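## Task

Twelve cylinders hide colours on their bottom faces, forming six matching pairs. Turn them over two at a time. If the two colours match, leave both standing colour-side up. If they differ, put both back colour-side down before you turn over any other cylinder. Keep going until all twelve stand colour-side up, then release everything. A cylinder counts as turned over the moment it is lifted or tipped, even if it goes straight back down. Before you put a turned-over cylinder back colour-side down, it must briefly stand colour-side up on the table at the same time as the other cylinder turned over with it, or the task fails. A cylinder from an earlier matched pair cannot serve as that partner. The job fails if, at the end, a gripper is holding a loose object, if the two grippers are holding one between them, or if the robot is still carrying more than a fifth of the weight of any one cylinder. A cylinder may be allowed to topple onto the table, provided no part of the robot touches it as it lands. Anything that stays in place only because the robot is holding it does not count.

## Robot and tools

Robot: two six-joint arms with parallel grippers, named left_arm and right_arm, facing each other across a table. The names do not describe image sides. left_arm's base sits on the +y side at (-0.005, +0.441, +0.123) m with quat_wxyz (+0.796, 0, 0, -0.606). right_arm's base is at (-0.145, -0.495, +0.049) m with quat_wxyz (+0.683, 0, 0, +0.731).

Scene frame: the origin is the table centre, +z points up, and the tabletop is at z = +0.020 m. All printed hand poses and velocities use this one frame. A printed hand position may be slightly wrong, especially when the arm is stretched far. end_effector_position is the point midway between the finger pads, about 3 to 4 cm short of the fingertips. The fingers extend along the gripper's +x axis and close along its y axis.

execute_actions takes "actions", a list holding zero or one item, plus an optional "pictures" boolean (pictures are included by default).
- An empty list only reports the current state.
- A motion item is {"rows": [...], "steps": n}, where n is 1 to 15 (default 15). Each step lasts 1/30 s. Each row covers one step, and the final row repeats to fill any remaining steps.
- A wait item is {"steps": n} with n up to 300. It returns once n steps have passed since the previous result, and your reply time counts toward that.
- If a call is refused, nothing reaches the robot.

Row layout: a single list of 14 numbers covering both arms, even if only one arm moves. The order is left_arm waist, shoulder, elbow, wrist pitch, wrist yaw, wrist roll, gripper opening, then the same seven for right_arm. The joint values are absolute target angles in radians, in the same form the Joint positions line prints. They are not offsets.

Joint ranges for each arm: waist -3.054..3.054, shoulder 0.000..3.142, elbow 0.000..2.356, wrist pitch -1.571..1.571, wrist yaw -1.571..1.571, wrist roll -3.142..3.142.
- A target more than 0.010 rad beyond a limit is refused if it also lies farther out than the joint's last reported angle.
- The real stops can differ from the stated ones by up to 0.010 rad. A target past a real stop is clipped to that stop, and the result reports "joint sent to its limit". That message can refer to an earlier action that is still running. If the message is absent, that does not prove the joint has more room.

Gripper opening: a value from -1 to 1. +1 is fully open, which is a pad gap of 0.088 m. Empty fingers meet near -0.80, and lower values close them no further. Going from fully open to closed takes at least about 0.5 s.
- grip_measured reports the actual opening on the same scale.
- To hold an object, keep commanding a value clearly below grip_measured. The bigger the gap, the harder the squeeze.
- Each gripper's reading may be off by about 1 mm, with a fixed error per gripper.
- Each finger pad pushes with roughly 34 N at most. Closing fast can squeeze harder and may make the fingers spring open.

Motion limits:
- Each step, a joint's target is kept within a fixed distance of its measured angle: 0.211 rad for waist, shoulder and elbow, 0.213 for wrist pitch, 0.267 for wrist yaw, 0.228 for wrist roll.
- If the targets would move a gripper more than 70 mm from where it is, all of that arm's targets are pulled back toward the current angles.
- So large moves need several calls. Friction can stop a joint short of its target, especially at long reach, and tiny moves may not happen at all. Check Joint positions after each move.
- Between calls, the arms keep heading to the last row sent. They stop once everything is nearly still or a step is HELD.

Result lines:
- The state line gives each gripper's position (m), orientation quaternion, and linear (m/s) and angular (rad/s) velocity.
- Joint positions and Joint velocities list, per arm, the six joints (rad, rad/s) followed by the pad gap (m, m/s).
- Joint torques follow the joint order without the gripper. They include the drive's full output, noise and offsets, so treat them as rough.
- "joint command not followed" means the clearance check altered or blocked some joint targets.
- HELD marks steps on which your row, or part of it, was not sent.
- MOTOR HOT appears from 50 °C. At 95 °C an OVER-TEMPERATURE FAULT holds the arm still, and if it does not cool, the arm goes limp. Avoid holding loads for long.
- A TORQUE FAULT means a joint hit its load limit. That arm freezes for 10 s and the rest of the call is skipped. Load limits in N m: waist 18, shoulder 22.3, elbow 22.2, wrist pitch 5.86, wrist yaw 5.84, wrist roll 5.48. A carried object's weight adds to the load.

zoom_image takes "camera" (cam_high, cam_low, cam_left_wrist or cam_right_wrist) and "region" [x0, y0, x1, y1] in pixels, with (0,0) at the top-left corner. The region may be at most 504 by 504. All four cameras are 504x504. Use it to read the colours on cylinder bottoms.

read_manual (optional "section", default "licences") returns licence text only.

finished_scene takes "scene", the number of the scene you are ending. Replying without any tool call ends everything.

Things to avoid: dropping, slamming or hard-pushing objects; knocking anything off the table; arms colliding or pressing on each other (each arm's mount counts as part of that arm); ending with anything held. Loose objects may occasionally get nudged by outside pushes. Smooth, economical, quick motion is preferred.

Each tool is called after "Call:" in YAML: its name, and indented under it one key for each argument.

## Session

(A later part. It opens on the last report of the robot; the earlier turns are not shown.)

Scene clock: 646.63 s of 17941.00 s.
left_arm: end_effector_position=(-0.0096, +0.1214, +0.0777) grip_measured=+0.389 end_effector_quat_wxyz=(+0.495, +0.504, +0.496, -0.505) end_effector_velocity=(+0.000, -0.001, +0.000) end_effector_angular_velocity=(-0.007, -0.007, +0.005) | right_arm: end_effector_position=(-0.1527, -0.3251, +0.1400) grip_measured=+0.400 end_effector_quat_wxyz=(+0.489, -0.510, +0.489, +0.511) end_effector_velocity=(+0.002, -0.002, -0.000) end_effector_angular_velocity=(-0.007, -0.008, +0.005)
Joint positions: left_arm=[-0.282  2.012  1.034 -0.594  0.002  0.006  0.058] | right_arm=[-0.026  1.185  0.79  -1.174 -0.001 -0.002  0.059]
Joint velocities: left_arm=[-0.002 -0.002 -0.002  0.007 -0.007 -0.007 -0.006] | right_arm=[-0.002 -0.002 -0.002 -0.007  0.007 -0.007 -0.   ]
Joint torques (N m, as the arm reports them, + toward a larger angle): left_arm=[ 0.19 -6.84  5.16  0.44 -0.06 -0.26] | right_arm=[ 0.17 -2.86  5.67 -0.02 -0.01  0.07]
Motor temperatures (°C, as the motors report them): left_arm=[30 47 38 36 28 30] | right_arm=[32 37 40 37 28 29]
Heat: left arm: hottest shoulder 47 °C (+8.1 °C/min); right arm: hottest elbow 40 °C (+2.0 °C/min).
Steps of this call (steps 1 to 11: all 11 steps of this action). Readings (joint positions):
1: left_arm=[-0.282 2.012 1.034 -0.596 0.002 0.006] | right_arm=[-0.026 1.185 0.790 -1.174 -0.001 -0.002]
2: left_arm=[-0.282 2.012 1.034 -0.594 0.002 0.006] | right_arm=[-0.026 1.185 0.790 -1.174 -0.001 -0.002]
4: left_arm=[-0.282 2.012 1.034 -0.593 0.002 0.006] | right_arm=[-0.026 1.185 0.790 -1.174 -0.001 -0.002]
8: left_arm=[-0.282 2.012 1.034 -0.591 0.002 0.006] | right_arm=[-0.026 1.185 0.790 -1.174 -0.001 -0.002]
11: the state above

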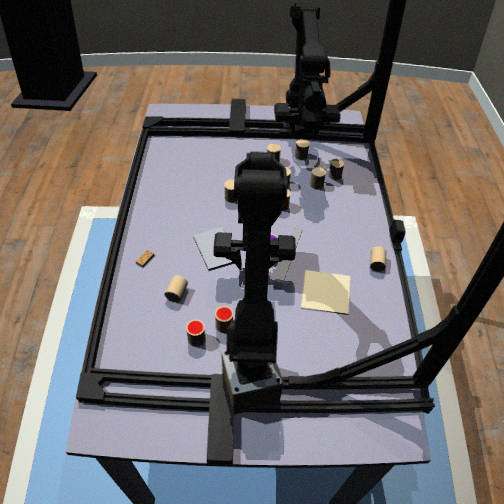

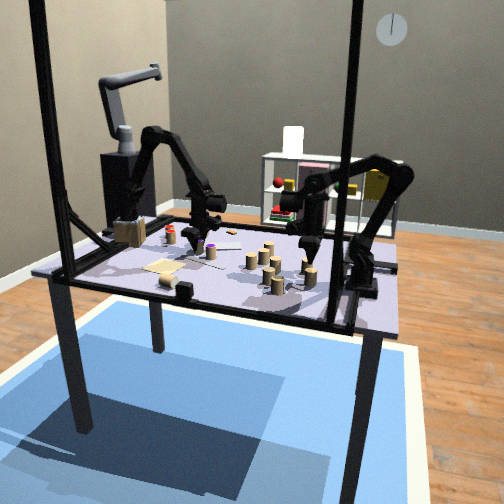

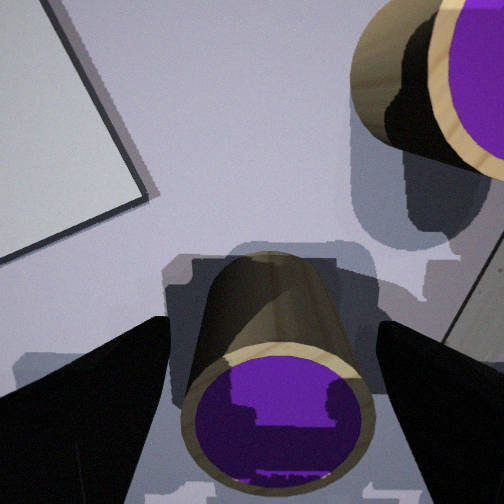

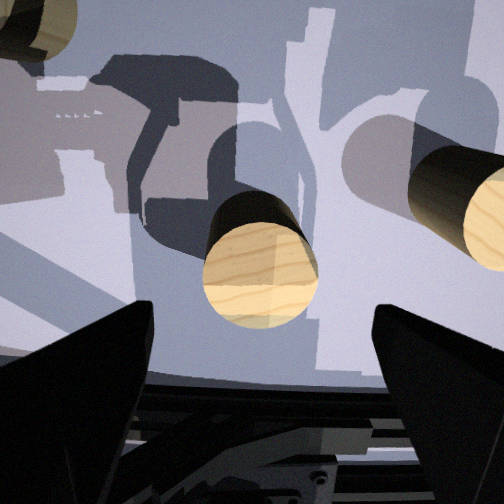

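Call:
execute_actions:
  actions:
    - {"rows":[[-0.28,1.93,1.1,-0.74,0,0,0.4,-0.032,1.208,0.752,-1.118,0,0,0.4],[-0.28,1.93,1.1,-0.74,0,0,0.4,-0.032,1.208,0.752,-1.118,0,0,0.4],[-0.28,1.84,1.18,-0.91,0,0,0.4,-0.032,1.226,0.714,-1.063,0,0,0.4],[-0.28,1.84,1.18,-0.91,0,0,0.4,-0.032,1.226,0.714,-1.063,0,0,0.4],[-0.28,1.7,1.15,-0.95,0,0,0.4,-0.032,1.243,0.676,-1.008,0,0,0.4],[-0.28,1.7,1.15,-0.95,0,0,0.4,-0.032,1.243,0.676,-1.008,0,0,0.4],[-0.28,1.7,1.15,-0.95,0,0,0.4,-0.032,1.26,0.638,-0.954,0,0,0.4],[-0.35,1.4,0.9,-0.5,0,1.571,0.7,-0.032,1.26,0.638,-0.954,0,0,0.4],[-0.43,1.4,0.9,-0.5,0,1.571,0.7,-0.032,1.278,0.6,-0.9,0,0,0.4],[-0.43,1.4,0.9,-0.5,0,1.571,0.7,-0.032,1.278,0.6,-0.9,0,0,0.4],[-0.43,1.1,0.6,0.96,0,1.571,0.7,-0.032,1.278,0.6,-0.9,0,0,0.4]],"steps":15}
  pictures: false

Call:
execute_actions:
  actions:
    - {"rows":[[-0.43,1.1,0.6,0.96,0,1.571,0.7,-0.032,1.278,0.6,-0.9,0,0,-0.4]],"steps":9}
  pictures: false

Call:
execute_actions:
  actions:
    - {"rows":[[-0.43,1.1,0.4,0.96,0,1.571,0.7,-0.032,1.23,0.7,-1.04,0,0,-0.4],[-0.43,1.1,0.4,0.96,0,1.571,0.7,-0.032,1.23,0.7,-1.04,0,0,-0.4],[-0.43,1.1,0.4,0.96,0,1.571,0.7,-0.032,1.19,0.8,-1.1,0,0,-0.4],[-0.43,1.1,0.4,0.96,0,1.571,0.7,-0.032,1.19,0.8,-1.1,0,0,-0.4],[-0.43,1.1,0.4,0.96,0,1.571,0.7,-0.032,1.15,0.95,-1.1,0,0,-0.4],[-0.43,1.1,0.4,0.96,0,1.571,0.7,-0.032,1.15,1.0,-1.1,0,0,-0.4],[-0.43,1.1,0.4,0.96,0,1.571,0.7,-0.032,1.15,1.0,-1.1,0,0,-0.4],[-0.43,1.1,0.4,0.96,0,1.571,0.7,-0.216,1.15,1.0,0.3,0,0,-0.4]],"steps":15}
  pictures: false

Call:
execute_actions:
  actions:
    - {"rows":[[-0.43,1.2,0.3,0.96,0,1.571,0.7,-0.216,1.2,0.9,0.64,0,0,-0.4],[-0.43,1.2,0.3,0.96,0,1.571,0.7,-0.216,1.2,0.9,0.64,0,0,-0.4],[-0.43,1.2,0.3,0.96,0,1.571,0.7,-0.216,1.2,0.9,0.64,0,0,-0.4],[-0.43,1.2,0.3,0.96,0,1.571,0.7,-0.216,1.2,0.9,0.64,0,0,-0.4],[-0.43,1.3,0.34,0.96,0,1.571,0.7,-0.216,1.2,0.9,0.64,0,0,-0.4],[-0.43,1.3,0.34,0.96,0,1.571,0.7,-0.216,1.2,0.9,0.64,0,0,-0.4],[-0.43,1.3,0.34,0.96,0,1.571,0.7,-0.216,1.2,0.9,0.64,0,0,-0.4],[-0.43,1.3,0.34,0.96,0,1.571,0.7,-0.216,1.27,0.7,0.64,0,0,-0.4]],"steps":15}
  pictures: false

Call:
execute_actions:
  actions:
    - {"rows":[[-0.43,1.3,0.34,0.96,0,1.571,0.7,-0.216,1.27,0.7,0.64,0,0,-0.4],[-0.43,1.42,0.41,1.0,0,1.571,0.7,-0.216,1.39,0.75,0.633,0,0,-0.4]],"steps":8}
  pictures: false

Call:
execute_actions:
  actions:
    - {"rows":[[-0.43,1.51,0.48,1.03,0,1.571,0.7,-0.216,1.39,0.75,0.633,0,0,-0.4],[-0.43,1.51,0.48,1.03,0,1.571,0.7,-0.216,1.39,0.75,0.633,0,0,-0.4],[-0.43,1.57,0.54,1.03,0,1.571,0.7,-0.216,1.39,0.75,0.633,0,0,-0.4],[-0.43,1.57,0.54,1.03,0,1.571,0.7,-0.216,1.39,0.75,0.633,0,0,-0.4],[-0.43,1.63,0.605,1.025,0,1.571,0.7,-0.216,1.39,0.75,0.633,0,0,-0.4],[-0.43,1.63,0.605,1.025,0,1.571,0.7,-0.216,1.39,0.75,0.633,0,0,-0.4],[-0.43,1.695,0.674,1.021,0,1.571,0.7,-0.216,1.39,0.75,0.633,0,0,-0.4],[-0.43,1.695,0.674,1.021,0,1.571,0.7,-0.216,1.39,0.75,0.633,0,0,-0.4],[-0.43,1.76,0.748,1.015,0,1.571,0.7,-0.216,1.39,0.75,0.633,0,0,-0.4]],"steps":13}
  pictures: false

Call:
execute_actions:
  actions:
    - {"rows":[[-0.43,1.76,0.748,1.015,0,1.571,-0.4,-0.216,1.39,0.75,0.633,0,0,-0.4]],"steps":10}
  pictures: false

Call:
execute_actions:
  actions:
    - {"rows":[[-0.43,1.76,0.748,1.015,0,1.571,-0.4,-0.216,1.39,0.75,0.633,0,0,0.7],[-0.43,1.76,0.748,1.015,0,1.571,-0.4,-0.216,1.39,0.75,0.633,0,0,0.7],[-0.43,1.76,0.748,1.015,0,1.571,-0.4,-0.216,1.39,0.75,0.633,0,0,0.7],[-0.43,1.76,0.748,1.015,0,1.571,-0.4,-0.216,1.39,0.75,0.633,0,0,0.7],[-0.43,1.76,0.748,1.015,0,1.571,-0.4,-0.216,1.39,0.75,0.633,0,0,0.7],[-0.43,1.76,0.748,1.015,0,1.571,-0.4,-0.216,1.39,0.75,0.633,0,0,0.7],[-0.43,1.6,0.57,1.03,0,1.571,-0.4,-0.216,1.39,0.75,0.633,0,0,0.7],[-0.43,1.6,0.57,1.03,0,1.571,-0.4,-0.216,1.39,0.75,0.633,0,0,0.7],[-0.43,1.51,0.48,1.03,0,1.571,-0.4,-0.216,1.27,0.63,0.64,0,0,0.7],[-0.43,1.51,0.48,1.03,0,1.571,-0.4,-0.216,1.27,0.63,0.64,0,0,0.7],[-0.43,1.42,0.41,1.0,0,1.571,-0.4,-0.216,1.27,0.63,0.64,0,0,0.7]],"steps":13}
  pictures: false

Call:
execute_actions:
  actions:
    - {"rows":[[0.12,1.3,0.75,-0.95,0,0,-0.4,-0.1,1.15,0.9,-1.27,0,0,0.4]],"steps":15}
  pictures: false

Call:
execute_actions:
  actions:
    - {"rows":[[0.12,1.3,0.75,-0.95,0,0,-0.4,-0.1,1.3,1.1,-1.27,0,0,0.4],[0.12,1.3,0.75,-0.95,0,0,-0.4,-0.1,1.3,1.1,-1.27,0,0,0.4],[0.12,1.3,0.75,-0.95,0,0,-0.4,-0.1,1.3,1.1,-1.27,0,0,0.4],[0.12,1.3,0.75,-0.95,0,0,-0.4,-0.1,1.3,1.1,-1.27,0,0,0.4],[0.12,1.3,0.75,-0.95,0,0,-0.4,-0.1,1.3,1.1,-1.27,0,0,0.4],[0.12,1.3,0.75,-0.95,0,0,-0.4,-0.1,1.3,1.1,-1.27,0,0,0.4],[0.12,1.3,0.75,-0.95,0,0,-0.4,-0.1,1.3,1.1,-1.27,0,0,0.4],[0.12,1.45,0.9,-0.95,0,0,-0.4,-0.1,1.45,1.22,-1.3,0,0,0.4],[0.12,1.45,0.9,-0.95,0,0,-0.4,-0.1,1.45,1.22,-1.3,0,0,0.4],[0.12,1.45,0.9,-0.95,0,0,-0.4,-0.1,1.45,1.22,-1.3,0,0,0.4],[0.12,1.54,0.93,-0.95,0,0,-0.4,-0.1,1.45,1.22,-1.3,0,0,0.4]],"steps":15}
  pictures: false

Call:
execute_actions:
  actions:
    - {"rows":[[0.12,1.54,0.93,-0.95,0,0,-0.4,-0.1,1.45,1.22,-1.3,0,0,0.4],[0.12,1.54,0.93,-0.95,0,0,-0.4,-0.1,1.45,1.22,-1.3,0,0,0.4],[0.12,1.587,0.885,-0.869,0,0,-0.4,-0.1,1.45,1.22,-1.3,0,0,0.4]],"steps":6}
  pictures: false

Call:
execute_actions:
  actions:
    - {"rows":[[0.12,1.6,0.87,-0.84,0,0,-0.4,-0.1,1.45,1.22,-1.3,0,0,0.4],[0.12,1.62,0.857,-0.81,0,0,-0.4,-0.1,1.45,1.22,-1.3,0,0,0.4],[0.12,1.652,0.828,-0.75,0,0,-0.4,-0.1,1.45,1.22,-1.3,0,0,0.4],[0.12,1.685,0.8,-0.69,0,0,-0.4,-0.1,1.45,1.22,-1.3,0,0,0.4],[0.12,1.718,0.778,-0.634,0,0,-0.4,-0.1,1.45,1.22,-1.3,0,0,0.4],[0.12,1.745,0.76,-0.588,0,0,-0.4,-0.1,1.45,1.22,-1.3,0,0,0.4],[0.12,1.767,0.746,-0.55,0,0,-0.4,-0.1,1.45,1.22,-1.3,0,0,0.4],[0.12,1.784,0.735,-0.522,0,0,-0.4,-0.1,1.45,1.22,-1.3,0,0,0.4],[0.12,1.795,0.728,-0.504,0,0,-0.4,-0.1,1.45,1.22,-1.3,0,0,0.4],[0.12,1.8,0.725,-0.496,0,0,-0.4,-0.1,1.45,1.22,-1.3,0,0,0.4],[0.12,1.805,0.722,-0.488,0,0,-0.4,-0.1,1.45,1.22,-1.3,0,0,0.4],[0.12,1.81,0.719,-0.48,0,0,-0.4,-0.1,1.45,1.22,-1.3,0,0,0.4],[0.12,1.815,0.716,-0.472,0,0,-0.4,-0.1,1.45,1.22,-1.3,0,0,0.4]],"steps":15}
  pictures: false

Call:
execute_actions:
  actions:
    - {"rows":[[0.12,1.815,0.716,-0.472,0,0,-0.4,-0.1,1.45,1.22,-1.3,0,0,0.4],[0.12,1.815,0.716,-0.472,0,0,-0.4,-0.1,1.45,1.22,-1.3,0,0,0.4],[0.12,1.815,0.716,-0.472,0,0,-0.4,-0.1,1.45,1.22,-1.3,0,0,0.4],[0.12,1.804,0.722,-0.49,0,0,0.4,-0.1,1.45,1.22,-1.3,0,0,0.4]],"steps":11}

Scene clock: 682.23 s of 17941.00 s.
left_arm: end_effector_position=(-0.0545, +0.1354, +0.2173) grip_measured=+0.685 end_effector_quat_wxyz=(+0.464, +0.490, +0.128, -0.727) end_effector_velocity=(+0.013, +0.090, +0.147) end_effector_angular_velocity=(-2.104, -0.794, -1.666) | right_arm: end_effector_position=(-0.1523, -0.3237, +0.0832) grip_measured=+0.400 end_effector_quat_wxyz=(+0.489, -0.510, +0.491, +0.510) end_effector_velocity=(+0.001, +0.016, -0.004) end_effector_angular_velocity=(+0.081, -0.004, +0.020)
Joint positions: left_arm=[-0.428  1.3    0.727 -0.409  0.001  0.506  0.073] | right_arm=[-0.029  1.271  0.608 -0.91  -0.001 -0.002  0.059]
Joint velocities: left_arm=[-0.007 -1.8   -1.643  1.795 -0.007  2.     0.007] | right_arm=[-0.002 -0.002 -0.017  0.095  0.007 -0.022 -0.   ]
Joint torques (N m, as the arm reports them, + toward a larger angle): left_arm=[ 0.17 -5.07  6.82  1.88  0.02  0.15] | right_arm=[-0.19 -2.8   5.    0.31  0.    0.07]
Motor temperatures (°C, as the motors report them): left_arm=[30 48 37 34 28 30] | right_arm=[32 36 39 36 28 29]
Heat: left arm: hottest shoulder 48 °C (+4.0 °C/min); right arm: hottest elbow 39 °C (-1.0 °C/min).
Steps of this call (steps 1 to 15: the robot went on to your last target; steps 16 to 90: nothing new was sent; then 32.10 s passed at rest; steps 91 to 105: all 15 steps of this action). Readings (joint positions):
91: left_arm=[-0.282 2.004 1.044 -0.621 0.002 0.006] | right_arm=[-0.026 1.187 0.786 -1.166 -0.001 -0.002]
92: left_arm=[-0.282 1.995 1.055 -0.667 0.002 0.006] | right_arm=[-0.027 1.188 0.780 -1.148 -0.001 -0.002]
94: left_arm=[-0.282 1.944 1.098 -0.782 0.002 0.006] | right_arm=[-0.028 1.200 0.756 -1.104 -0.001 -0.002]
98: left_arm=[-0.285 1.732 1.110 -0.850 -0.000 0.047] | right_arm=[-0.029 1.235 0.683 -1.005 -0.001 -0.002]
105: the state above

Scene clock: 682.53 s of 17941.00 s.
left_arm: end_effector_position=(-0.0612, +0.0935, +0.3241) grip_measured=+0.699 end_effector_quat_wxyz=(+0.476, +0.446, -0.294, -0.698) end_effector_velocity=(-0.020, -0.129, +0.377) end_effector_angular_velocity=(-2.153, -1.532, -0.673) | right_arm: end_effector_position=(-0.1522, -0.3222, +0.0831) grip_measured=+0.004 end_effector_quat_wxyz=(+0.491, -0.508, +0.489, +0.511) end_effector_velocity=(-0.001, -0.002, -0.000) end_effector_angular_velocity=(-0.008, +0.007, +0.005)
Joint positions: left_arm=[-0.428  1.11   0.613  0.147  0.001  1.098  0.073] | right_arm=[-0.029  1.271  0.608 -0.903 -0.001 -0.002  0.039]
Joint velocities: left_arm=[-0.002 -0.042 -0.056  1.897 -0.007  1.971  0.   ] | right_arm=[-0.002 -0.002 -0.002 -0.007 -0.007 -0.007 -0.001]
Joint torques (N m, as the arm reports them, + toward a larger angle): left_arm=[-0.14 -4.06  6.78  2.17  0.04  0.12] | right_arm=[-0.28 -2.74  5.    0.31 -0.03  0.08]
Motor temperatures (°C, as the motors report them): left_arm=[30 48 37 35 28 30] | right_arm=[32 36 39 36 28 29]
Heat: left arm: hottest shoulder 48 °C (+3.0 °C/min); right arm: hottest elbow 39 °C (-1.0 °C/min).
Steps of this call (steps 1 to 9: all 9 steps of this action). Readings (joint positions):
1: left_arm=[-0.428 1.243 0.681 -0.353 0.001 0.573] | right_arm=[-0.029 1.271 0.608 -0.907 -0.001 -0.002]
2: left_arm=[-0.428 1.196 0.648 -0.297 0.001 0.638] | right_arm=[-0.029 1.271 0.608 -0.905 -0.001 -0.002]
4: left_arm=[-0.428 1.143 0.621 -0.168 0.001 0.770] | right_arm=[-0.029 1.271 0.608 -0.904 -0.001 -0.002]
8: left_arm=[-0.428 1.112 0.614 0.084 0.001 1.032] | right_arm=[-0.029 1.271 0.608 -0.903 -0.001 -0.002]
9: the state above

Scene clock: 683.03 s of 17941.00 s.
left_arm: end_effector_position=(-0.0592, +0.1061, +0.3998) grip_measured=+0.700 end_effector_quat_wxyz=(+0.519, +0.391, -0.585, -0.485) end_effector_velocity=(+0.002, +0.012, +0.051) end_effector_angular_velocity=(-0.244, +0.005, +0.013) | right_arm: end_effector_position=(-0.1012, -0.1808, +0.2531) grip_measured=+0.004 end_effector_quat_wxyz=(+0.694, -0.258, +0.295, +0.603) end_effector_velocity=(+0.070, +0.293, +0.300) end_effector_angular_velocity=(+1.896, -0.245, -0.090)
Joint positions: left_arm=[-0.428  1.1    0.4    0.931  0.001  1.562  0.073] | right_arm=[-0.207  1.161  0.984 -0.629  0.001 -0.002  0.039]
Joint velocities: left_arm=[-0.002 -0.002 -0.002  0.242 -0.007  0.037 -0.   ] | right_arm=[-0.1   -0.002  0.042  1.868 -0.022  0.007 -0.   ]
Joint torques (N m, as the arm reports them, + toward a larger angle): left_arm=[-0.12 -2.98  7.34  2.03  0.01  0.12] | right_arm=[ 0.05 -5.46  8.64  1.28 -0.08  0.05]
Motor temperatures (°C, as the motors report them): left_arm=[30 48 37 35 28 30] | right_arm=[32 36 39 36 28 29]
Heat: left arm: hottest shoulder 48 °C (+3.0 °C/min); right arm: hottest elbow 39 °C (-1.0 °C/min).
Steps of this call (steps 1 to 15: all 15 steps of this action). Readings (joint positions):
1: left_arm=[-0.428 1.108 0.583 0.231 0.001 1.163] | right_arm=[-0.029 1.269 0.619 -0.928 -0.001 -0.002]
2: left_arm=[-0.428 1.097 0.543 0.299 0.001 1.228] | right_arm=[-0.029 1.265 0.637 -0.974 -0.001 -0.002]
4: left_arm=[-0.428 1.093 0.464 0.402 0.001 1.361] | right_arm=[-0.029 1.241 0.696 -1.042 -0.001 -0.002]
8: left_arm=[-0.428 1.109 0.400 0.638 0.001 1.520] | right_arm=[-0.043 1.183 0.882 -1.051 -0.008 -0.002]
15: the state above

Scene clock: 683.53 s of 17941.00 s.
left_arm: end_effector_position=(-0.0618, +0.0898, +0.3136) grip_measured=+0.700 end_effector_quat_wxyz=(+0.459, +0.458, -0.536, -0.540) end_effector_velocity=(+0.000, -0.001, -0.007) end_effector_angular_velocity=(+0.021, -0.011, +0.005) | right_arm: end_effector_position=(-0.0890, -0.1094, +0.2553) grip_measured=+0.005 end_effector_quat_wxyz=(+0.748, -0.099, +0.113, +0.646) end_effector_velocity=(+0.012, +0.098, +0.267) end_effector_angular_velocity=(+1.524, -0.227, +0.012)
Joint positions: left_arm=[-0.428  1.293  0.332  0.958  0.001  1.565  0.073] | right_arm=[-0.213  1.279  0.694  0.284  0.001 -0.002  0.039]
Joint velocities: left_arm=[-0.002  0.012 -0.002 -0.007 -0.007  0.007 -0.   ] | right_arm=[ 0.002  0.081 -0.173  1.795 -0.007 -0.007 -0.   ]
Joint torques (N m, as the arm reports them, + toward a larger angle): left_arm=[-0.17 -3.07  7.56  2.17  0.02  0.1 ] | right_arm=[-0.22 -7.27  9.51  2.46 -0.07  0.07]
Motor temperatures (°C, as the motors report them): left_arm=[30 48 37 35 28 30] | right_arm=[32 36 39 36 28 29]
Heat: left arm: hottest shoulder 48 °C (+3.0 °C/min); right arm: hottest elbow 39 °C (-1.0 °C/min).
Steps of this call (steps 1 to 15: all 15 steps of this action). Readings (joint positions):
1: left_arm=[-0.428 1.112 0.390 0.949 0.001 1.563] | right_arm=[-0.210 1.163 0.977 -0.562 0.001 -0.002]
2: left_arm=[-0.428 1.128 0.375 0.965 0.001 1.563] | right_arm=[-0.211 1.164 0.965 -0.496 0.001 -0.002]
4: left_arm=[-0.428 1.165 0.340 0.951 0.001 1.565] | right_arm=[-0.212 1.175 0.936 -0.378 0.001 -0.002]
8: left_arm=[-0.428 1.275 0.327 0.950 0.001 1.565] | right_arm=[-0.213 1.206 0.880 -0.124 0.001 -0.002]
15: the state above

Scene clock: 683.80 s of 17941.00 s.
left_arm: end_effector_position=(-0.0651, +0.0690, +0.3075) grip_measured=+0.700 end_effector_quat_wxyz=(+0.455, +0.462, -0.533, -0.544) end_effector_velocity=(-0.004, -0.013, -0.008) end_effector_angular_velocity=(+0.016, +0.020, -0.009) | right_arm: end_effector_position=(-0.0846, -0.0805, +0.3117) grip_measured=+0.004 end_effector_quat_wxyz=(+0.757, -0.007, +0.007, +0.653) end_effector_velocity=(+0.004, +0.029, -0.029) end_effector_angular_velocity=(+0.018, +0.005, +0.014)
Joint positions: left_arm=[-0.428  1.409  0.397  0.994  0.001  1.565  0.073] | right_arm=[-0.213  1.37   0.744  0.605  0.001 -0.002  0.039]
Joint velocities: left_arm=[-0.002  0.085  0.037  0.037  0.007 -0.022 -0.   ] | right_arm=[-0.007  0.178 -0.002  0.198 -0.022  0.007  0.   ]
Joint torques (N m, as the arm reports them, + toward a larger angle): left_arm=[-0.15 -3.91  7.53  2.28  0.01  0.11] | right_arm=[-0.18 -5.21  7.85  1.79 -0.06  0.07]
Motor temperatures (°C, as the motors report them): left_arm=[30 48 37 35 28 30] | right_arm=[32 36 39 36 28 29]
Heat: left arm: hottest shoulder 48 °C (+3.0 °C/min); right arm: hottest elbow 39 °C (-1.0 °C/min).
Steps of this call (steps 1 to 8: all 8 steps of this action). Readings (joint positions):
1: left_arm=[-0.428 1.293 0.332 0.958 0.001 1.565] | right_arm=[-0.213 1.280 0.692 0.346 0.001 -0.002]
2: left_arm=[-0.428 1.312 0.341 0.968 0.001 1.565] | right_arm=[-0.213 1.293 0.697 0.412 0.001 -0.002]
4: left_arm=[-0.428 1.370 0.379 0.984 0.001 1.565] | right_arm=[-0.213 1.333 0.730 0.530 0.001 -0.002]
8: the state above

Scene clock: 684.23 s of 17941.00 s.
left_arm: end_effector_position=(-0.0787, -0.0162, +0.3114) grip_measured=+0.700 end_effector_quat_wxyz=(+0.461, +0.457, -0.537, -0.539) end_effector_velocity=(-0.013, -0.051, -0.025) end_effector_angular_velocity=(+0.057, -0.002, -0.015) | right_arm: end_effector_position=(-0.0843, -0.0785, +0.3121) grip_measured=+0.004 end_effector_quat_wxyz=(+0.757, -0.004, +0.003, +0.653) end_effector_velocity=(+0.002, -0.001, -0.004) end_effector_angular_velocity=(-0.013, -0.006, -0.010)
Joint positions: left_arm=[-0.428  1.738  0.724  1.017  0.001  1.565  0.073] | right_arm=[-0.213  1.382  0.744  0.629  0.001 -0.002  0.039]
Joint velocities: left_arm=[-0.007  0.212  0.193 -0.037  0.007 -0.007 -0.   ] | right_arm=[-0.002 -0.002 -0.007 -0.007  0.007 -0.007 -0.   ]
Joint torques (N m, as the arm reports them, + toward a larger angle): left_arm=[-0.15 -6.04  7.2   2.    0.01  0.1 ] | right_arm=[-0.18 -5.08  8.02  1.68 -0.06  0.08]
Motor temperatures (°C, as the motors report them): left_arm=[30 48 37 35 28 30] | right_arm=[32 36 39 36 28 29]
Heat: left arm: hottest shoulder 48 °C (+3.0 °C/min); right arm: hottest elbow 39 °C (-1.0 °C/min).
Steps of this call (steps 1 to 13: all 13 steps of this action). Readings (joint positions):
1: left_arm=[-0.428 1.423 0.407 1.001 0.001 1.565] | right_arm=[-0.213 1.375 0.744 0.612 0.001 -0.002]
2: left_arm=[-0.428 1.446 0.425 1.012 0.001 1.565] | right_arm=[-0.213 1.379 0.744 0.617 0.001 -0.002]
4: left_arm=[-0.428 1.505 0.480 1.020 0.001 1.565] | right_arm=[-0.213 1.382 0.744 0.623 0.001 -0.002]
8: left_arm=[-0.428 1.628 0.604 1.021 0.001 1.565] | right_arm=[-0.213 1.382 0.744 0.628 0.001 -0.002]
13: the state above

Scene clock: 684.57 s of 17941.00 s.
left_arm: end_effector_position=(-0.0793, -0.0196, +0.3107) grip_measured=+0.031 end_effector_quat_wxyz=(+0.460, +0.457, -0.537, -0.539) end_effector_velocity=(+0.002, -0.000, -0.007) end_effector_angular_velocity=(+0.028, +0.003, +0.010) | right_arm: end_effector_position=(-0.0843, -0.0785, +0.3125) grip_measured=+0.004 end_effector_quat_wxyz=(+0.757, -0.003, +0.002, +0.654) end_effector_velocity=(+0.002, -0.001, -0.005) end_effector_angular_velocity=(-0.021, +0.010, -0.010)
Joint positions: left_arm=[-0.428  1.751  0.738  1.015  0.001  1.566  0.041] | right_arm=[-0.213  1.382  0.744  0.631  0.001 -0.002  0.039]
Joint velocities: left_arm=[ 0.002  0.002 -0.002 -0.022 -0.007 -0.007 -0.   ] | right_arm=[-0.002 -0.002 -0.002 -0.022  0.007  0.007 -0.   ]
Joint torques (N m, as the arm reports them, + toward a larger angle): left_arm=[-0.12 -5.61  7.58  2.03  0.02  0.09] | right_arm=[-0.21 -5.2   7.98  1.6  -0.06  0.09]
Motor temperatures (°C, as the motors report them): left_arm=[30 48 37 35 28 30] | right_arm=[32 36 39 36 28 29]
Heat: left arm: hottest shoulder 48 °C (+3.0 °C/min); right arm: hottest elbow 39 °C (-1.0 °C/min).
Steps of this call (steps 1 to 10: all 10 steps of this action). Readings (joint positions):
1: left_arm=[-0.428 1.743 0.729 1.017 0.001 1.565] | right_arm=[-0.213 1.382 0.744 0.629 0.001 -0.002]
2: left_arm=[-0.428 1.747 0.732 1.017 0.001 1.565] | right_arm=[-0.213 1.382 0.744 0.629 0.001 -0.002]
4: left_arm=[-0.428 1.750 0.736 1.017 0.001 1.565] | right_arm=[-0.213 1.382 0.744 0.629 0.001 -0.002]
8: left_arm=[-0.428 1.751 0.738 1.015 0.001 1.566] | right_arm=[-0.213 1.382 0.744 0.631 0.001 -0.002]
10: the state above

Scene clock: 685.00 s of 17941.00 s.
left_arm: end_effector_position=(-0.0679, +0.0515, +0.3096) grip_measured=+0.031 end_effector_quat_wxyz=(+0.457, +0.460, -0.534, -0.542) end_effector_velocity=(+0.031, +0.204, +0.043) end_effector_angular_velocity=(-0.134, +0.044, +0.000) | right_arm: end_effector_position=(-0.0876, -0.1008, +0.3069) grip_measured=+0.692 end_effector_quat_wxyz=(+0.757, -0.002, +0.001, +0.654) end_effector_velocity=(-0.009, -0.058, -0.003) end_effector_angular_velocity=(+0.035, -0.013, +0.005)
Joint positions: left_arm=[-0.428  1.483  0.461  1.011  0.001  1.566  0.041] | right_arm=[-0.213  1.295  0.654  0.636  0.001 -0.002  0.073]
Joint velocities: left_arm=[-0.007 -0.916 -0.725 -0.051 -0.007 -0.022 -0.   ] | right_arm=[-0.002 -0.242 -0.212  0.007 -0.007 -0.007  0.002]
Joint torques (N m, as the arm reports them, + toward a larger angle): left_arm=[-0.15 -4.03  7.    1.81  0.04  0.1 ] | right_arm=[-0.28 -6.05  6.64  1.57 -0.05  0.07]
Motor temperatures (°C, as the motors report them): left_arm=[30 48 37 35 28 30] | right_arm=[32 36 39 36 28 29]
Heat: left arm: hottest shoulder 48 °C (+3.0 °C/min); right arm: hottest elbow 39 °C (-1.0 °C/min).
Steps of this call (steps 1 to 13: all 13 steps of this action). Readings (joint positions):
1: left_arm=[-0.428 1.751 0.738 1.015 0.001 1.566] | right_arm=[-0.213 1.382 0.744 0.631 0.001 -0.002]
2: left_arm=[-0.428 1.751 0.738 1.015 0.001 1.566] | right_arm=[-0.213 1.382 0.744 0.631 0.001 -0.002]
4: left_arm=[-0.428 1.752 0.738 1.015 0.001 1.566] | right_arm=[-0.213 1.382 0.744 0.631 0.001 -0.002]
8: left_arm=[-0.428 1.704 0.678 1.015 0.001 1.566] | right_arm=[-0.213 1.382 0.744 0.631 0.001 -0.002]
13: the state above

Scene clock: 685.50 s of 17941.00 s.
left_arm: end_effector_position=(+0.1437, +0.0706, +0.3387) grip_measured=+0.032 end_effector_quat_wxyz=(+0.724, +0.395, -0.105, -0.556) end_effector_velocity=(+0.015, +0.139, -0.409) end_effector_angular_velocity=(+1.104, +2.479, +0.728) | right_arm: end_effector_position=(-0.1327, -0.1355, +0.2964) grip_measured=+0.401 end_effector_quat_wxyz=(+0.701, -0.157, +0.161, +0.677) end_effector_velocity=(-0.012, -0.177, -0.365) end_effector_angular_velocity=(-1.858, +0.056, +0.037)
Joint positions: left_arm=[ 0.112  1.306  0.742  0.272 -0.004  0.801  0.041] | right_arm=[-0.103  1.148  0.903 -0.209 -0.    -0.002  0.059]
Joint velocities: left_arm=[ 0.168 -0.002 -0.002 -1.956  0.007 -1.971  0.   ] | right_arm=[ 0.007  0.002 -0.002 -1.853 -0.022 -0.022 -0.001]
Joint torques (N m, as the arm reports them, + toward a larger angle): left_arm=[-0.83 -5.08  8.49  2.12  0.17 -0.27] | right_arm=[ 0.29 -4.39  7.43  1.35 -0.02  0.06]
Motor temperatures (°C, as the motors report them): left_arm=[30 48 37 35 28 30] | right_arm=[32 36 39 36 28 29]
Heat: left arm: hottest shoulder 48 °C (+3.0 °C/min); right arm: hottest elbow 39 °C (-1.0 °C/min).
Steps of this call (steps 1 to 15: all 15 steps of this action). Readings (joint positions):
1: left_arm=[-0.419 1.455 0.463 0.980 0.009 1.546] | right_arm=[-0.208 1.281 0.664 0.604 0.005 -0.002]
2: left_arm=[-0.391 1.436 0.485 0.931 0.012 1.510] | right_arm=[-0.192 1.268 0.689 0.550 0.006 -0.002]
4: left_arm=[-0.320 1.406 0.550 0.861 0.011 1.434] | right_arm=[-0.153 1.237 0.762 0.457 0.003 -0.002]
8: left_arm=[-0.151 1.341 0.680 0.690 0.009 1.245] | right_arm=[-0.107 1.158 0.886 0.229 -0.000 -0.002]
15: the state above

Scene clock: 686.00 s of 17941.00 s.
left_arm: end_effector_position=(+0.1108, +0.1568, +0.1923) grip_measured=+0.029 end_effector_quat_wxyz=(+0.665, +0.340, +0.485, -0.455) end_effector_velocity=(-0.158, +0.381, -0.218) end_effector_angular_velocity=(+2.071, +0.940, +0.254) | right_arm: end_effector_position=(-0.1359, -0.2160, +0.1995) grip_measured=+0.400 end_effector_quat_wxyz=(+0.554, -0.443, +0.458, +0.536) end_effector_velocity=(-0.015, -0.391, -0.082) end_effector_angular_velocity=(-1.906, +0.071, +0.011)
Joint positions: left_arm=[ 0.118  1.518  0.913 -0.664 -0.003  0.027  0.04 ] | right_arm=[-0.102  1.441  1.199 -1.139 -0.    -0.002  0.059]
Joint velocities: left_arm=[-0.002  0.339  0.022 -1.956  0.007 -0.271 -0.003] | right_arm=[ 0.002  0.066  0.042 -1.883 -0.007 -0.007  0.   ]
Joint torques (N m, as the arm reports them, + toward a larger angle): left_arm=[ 0.19 -5.53  8.1   0.91  0.14 -0.24] | right_arm=[ 0.27 -5.67  8.47  0.25 -0.01  0.09]
Motor temperatures (°C, as the motors report them): left_arm=[30 48 37 35 28 30] | right_arm=[32 36 39 36 28 29]
Heat: left arm: hottest shoulder 48 °C (+3.0 °C/min); right arm: hottest elbow 39 °C (-1.0 °C/min).
Steps of this call (steps 1 to 15: all 15 steps of this action). Readings (joint positions):
1: left_arm=[0.115 1.306 0.742 0.207 -0.004 0.736] | right_arm=[-0.103 1.167 0.926 -0.287 -0.000 -0.002]
2: left_arm=[0.116 1.305 0.742 0.144 -0.003 0.670] | right_arm=[-0.103 1.201 0.969 -0.346 -0.000 -0.002]
4: left_arm=[0.116 1.305 0.742 0.020 -0.003 0.538] | right_arm=[-0.103 1.262 1.046 -0.453 -0.000 -0.002]
8: left_arm=[0.117 1.324 0.762 -0.245 -0.003 0.278] | right_arm=[-0.103 1.306 1.102 -0.719 -0.000 -0.002]
15: the state above

Scene clock: 686.20 s of 17941.00 s.
left_arm: end_effector_position=(+0.0926, +0.2014, +0.1667) grip_measured=+0.029 end_effector_quat_wxyz=(+0.599, +0.389, +0.571, -0.405) end_effector_velocity=(-0.038, +0.092, -0.091) end_effector_angular_velocity=(+0.556, +0.221, +0.030) | right_arm: end_effector_position=(-0.1369, -0.2453, +0.1978) grip_measured=+0.400 end_effector_quat_wxyz=(+0.521, -0.478, +0.494, +0.505) end_effector_velocity=(-0.002, -0.038, +0.008) end_effector_angular_velocity=(-0.173, +0.012, +0.020)
Joint positions: left_arm=[ 0.118  1.57   0.896 -0.851 -0.003  0.008  0.04 ] | right_arm=[-0.102  1.443  1.208 -1.283 -0.    -0.002  0.059]
Joint velocities: left_arm=[-0.007  0.266 -0.105 -0.227 -0.007 -0.037 -0.   ] | right_arm=[-0.002 -0.002  0.037 -0.212 -0.007 -0.022 -0.   ]
Joint torques (N m, as the arm reports them, + toward a larger angle): left_arm=[ 0.21 -5.26  5.63  0.41  0.13 -0.23] | right_arm=[ 0.13 -4.68  7.51  0.1  -0.03  0.05]
Motor temperatures (°C, as the motors report them): left_arm=[30 48 37 35 28 30] | right_arm=[32 36 39 36 28 29]
Heat: left arm: hottest shoulder 48 °C (+3.0 °C/min); right arm: hottest elbow 39 °C (-1.0 °C/min).
Steps of this call (steps 1 to 6: all 6 steps of this action). Readings (joint positions):
1: left_arm=[0.118 1.527 0.914 -0.728 -0.003 0.020] | right_arm=[-0.102 1.442 1.200 -1.193 -0.000 -0.002]
2: left_arm=[0.118 1.533 0.914 -0.791 -0.003 0.016] | right_arm=[-0.102 1.443 1.201 -1.230 -0.000 -0.002]
4: left_arm=[0.118 1.549 0.903 -0.839 -0.003 0.010] | right_arm=[-0.102 1.443 1.204 -1.264 -0.000 -0.002]
6: the state above

Scene clock: 686.70 s of 17941.00 s.
left_arm: end_effector_position=(+0.0891, +0.2100, +0.0772) grip_measured=+0.028 end_effector_quat_wxyz=(+0.586, +0.397, +0.585, -0.395) end_effector_velocity=(+0.005, -0.021, -0.016) end_effector_angular_velocity=(-0.091, -0.029, -0.000) | right_arm: end_effector_position=(-0.1370, -0.2482, +0.1981) grip_measured=+0.400 end_effector_quat_wxyz=(+0.518, -0.482, +0.498, +0.501) end_effector_velocity=(+0.002, -0.001, +0.001) end_effector_angular_velocity=(-0.003, -0.008, +0.019)
Joint positions: left_arm=[ 0.118  1.805  0.723 -0.488 -0.003  0.006  0.04 ] | right_arm=[-0.102  1.443  1.21  -1.298 -0.    -0.002  0.059]
Joint velocities: left_arm=[-0.007  0.056 -0.017  0.168  0.007 -0.007 -0.   ] | right_arm=[-0.002 -0.002  0.002 -0.007  0.007 -0.022  0.   ]
Joint torques (N m, as the arm reports them, + toward a larger angle): left_arm=[ 0.2  -4.92  3.9   0.61  0.13 -0.25] | right_arm=[ 0.2  -4.66  7.42  0.06 -0.03  0.05]
Motor temperatures (°C, as the motors report them): left_arm=[30 48 37 35 28 30] | right_arm=[32 36 39 36 28 29]
Heat: left arm: hottest shoulder 48 °C (+3.0 °C/min); right arm: hottest elbow 39 °C (-1.0 °C/min).
Steps of this call (steps 1 to 15: all 15 steps of this action). Readings (joint positions):
1: left_arm=[0.118 1.578 0.890 -0.855 -0.003 0.007] | right_arm=[-0.102 1.443 1.209 -1.288 -0.000 -0.002]
2: left_arm=[0.118 1.586 0.882 -0.845 -0.003 0.007] | right_arm=[-0.102 1.443 1.209 -1.290 -0.000 -0.002]
4: left_arm=[0.118 1.615 0.856 -0.783 -0.003 0.006] | right_arm=[-0.102 1.443 1.210 -1.295 -0.000 -0.002]
8: left_arm=[0.118 1.724 0.781 -0.613 -0.003 0.006] | right_arm=[-0.102 1.443 1.210 -1.297 -0.000 -0.002]
15: the state above

Scene clock: 687.07 s of 17941.00 s.
left_arm: end_effector_position=(+0.0890, +0.2104, +0.0766) grip_measured=+0.389 end_effector_quat_wxyz=(+0.586, +0.397, +0.586, -0.395) end_effector_velocity=(-0.002, +0.002, +0.000) end_effector_angular_velocity=(+0.010, -0.004, -0.015) | right_arm: end_effector_position=(-0.1370, -0.2481, +0.1982) grip_measured=+0.400 end_effector_quat_wxyz=(+0.518, -0.482, +0.498, +0.502) end_effector_velocity=(-0.003, +0.001, -0.000) end_effector_angular_velocity=(+0.008, +0.022, -0.009)
Joint positions: left_arm=[ 0.118  1.807  0.722 -0.488 -0.003  0.006  0.058] | right_arm=[-0.102  1.443  1.21  -1.298 -0.    -0.002  0.059]
Joint velocities: left_arm=[-0.007 -0.002 -0.002 -0.007 -0.007  0.007 -0.007] | right_arm=[-0.002 -0.002 -0.002  0.007 -0.022  0.007 -0.   ]
Joint torques (N m, as the arm reports them, + toward a larger angle): left_arm=[ 0.24 -5.59  4.52  0.33  0.13 -0.24] | right_arm=[ 0.12 -4.65  7.5   0.04 -0.04  0.06]
Motor temperatures (°C, as the motors report them): left_arm=[30 48 37 35 28 30] | right_arm=[32 36 39 36 28 29]
Heat: left arm: hottest shoulder 48 °C (+3.0 °C/min); right arm: hottest elbow 39 °C (-1.0 °C/min).
Steps of this call (steps 1 to 11: all 11 steps of this action). Readings (joint positions):
1: left_arm=[0.118 1.806 0.723 -0.485 -0.003 0.006] | right_arm=[-0.102 1.443 1.210 -1.298 -0.000 -0.002]
2: left_arm=[0.118 1.806 0.722 -0.482 -0.003 0.006] | right_arm=[-0.102 1.443 1.210 -1.298 -0.000 -0.002]
4: left_arm=[0.118 1.807 0.722 -0.479 -0.003 0.006] | right_arm=[-0.102 1.443 1.210 -1.298 -0.000 -0.002]
8: left_arm=[0.118 1.807 0.722 -0.486 -0.003 0.006] | right_arm=[-0.102 1.443 1.210 -1.298 -0.000 -0.002]
11: the state above

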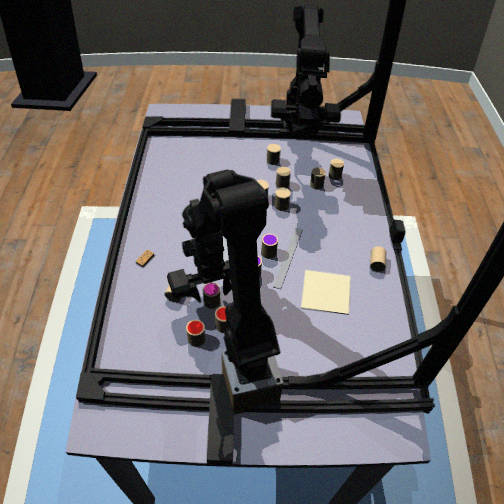

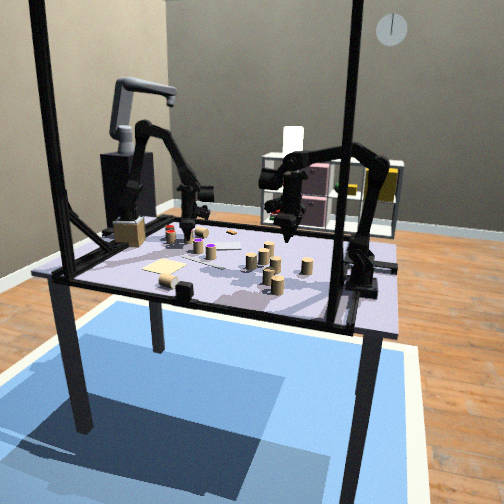

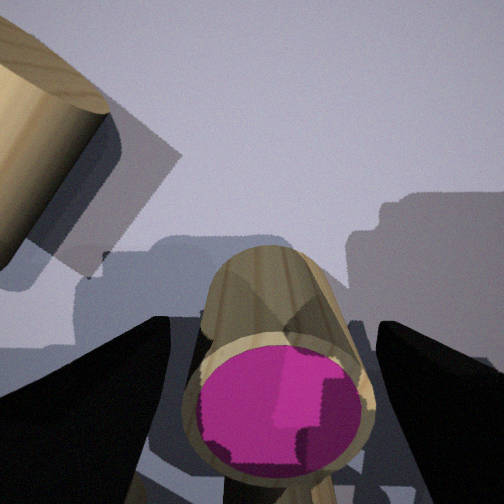

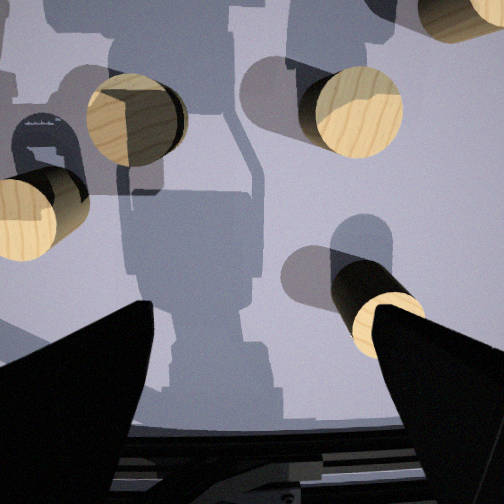

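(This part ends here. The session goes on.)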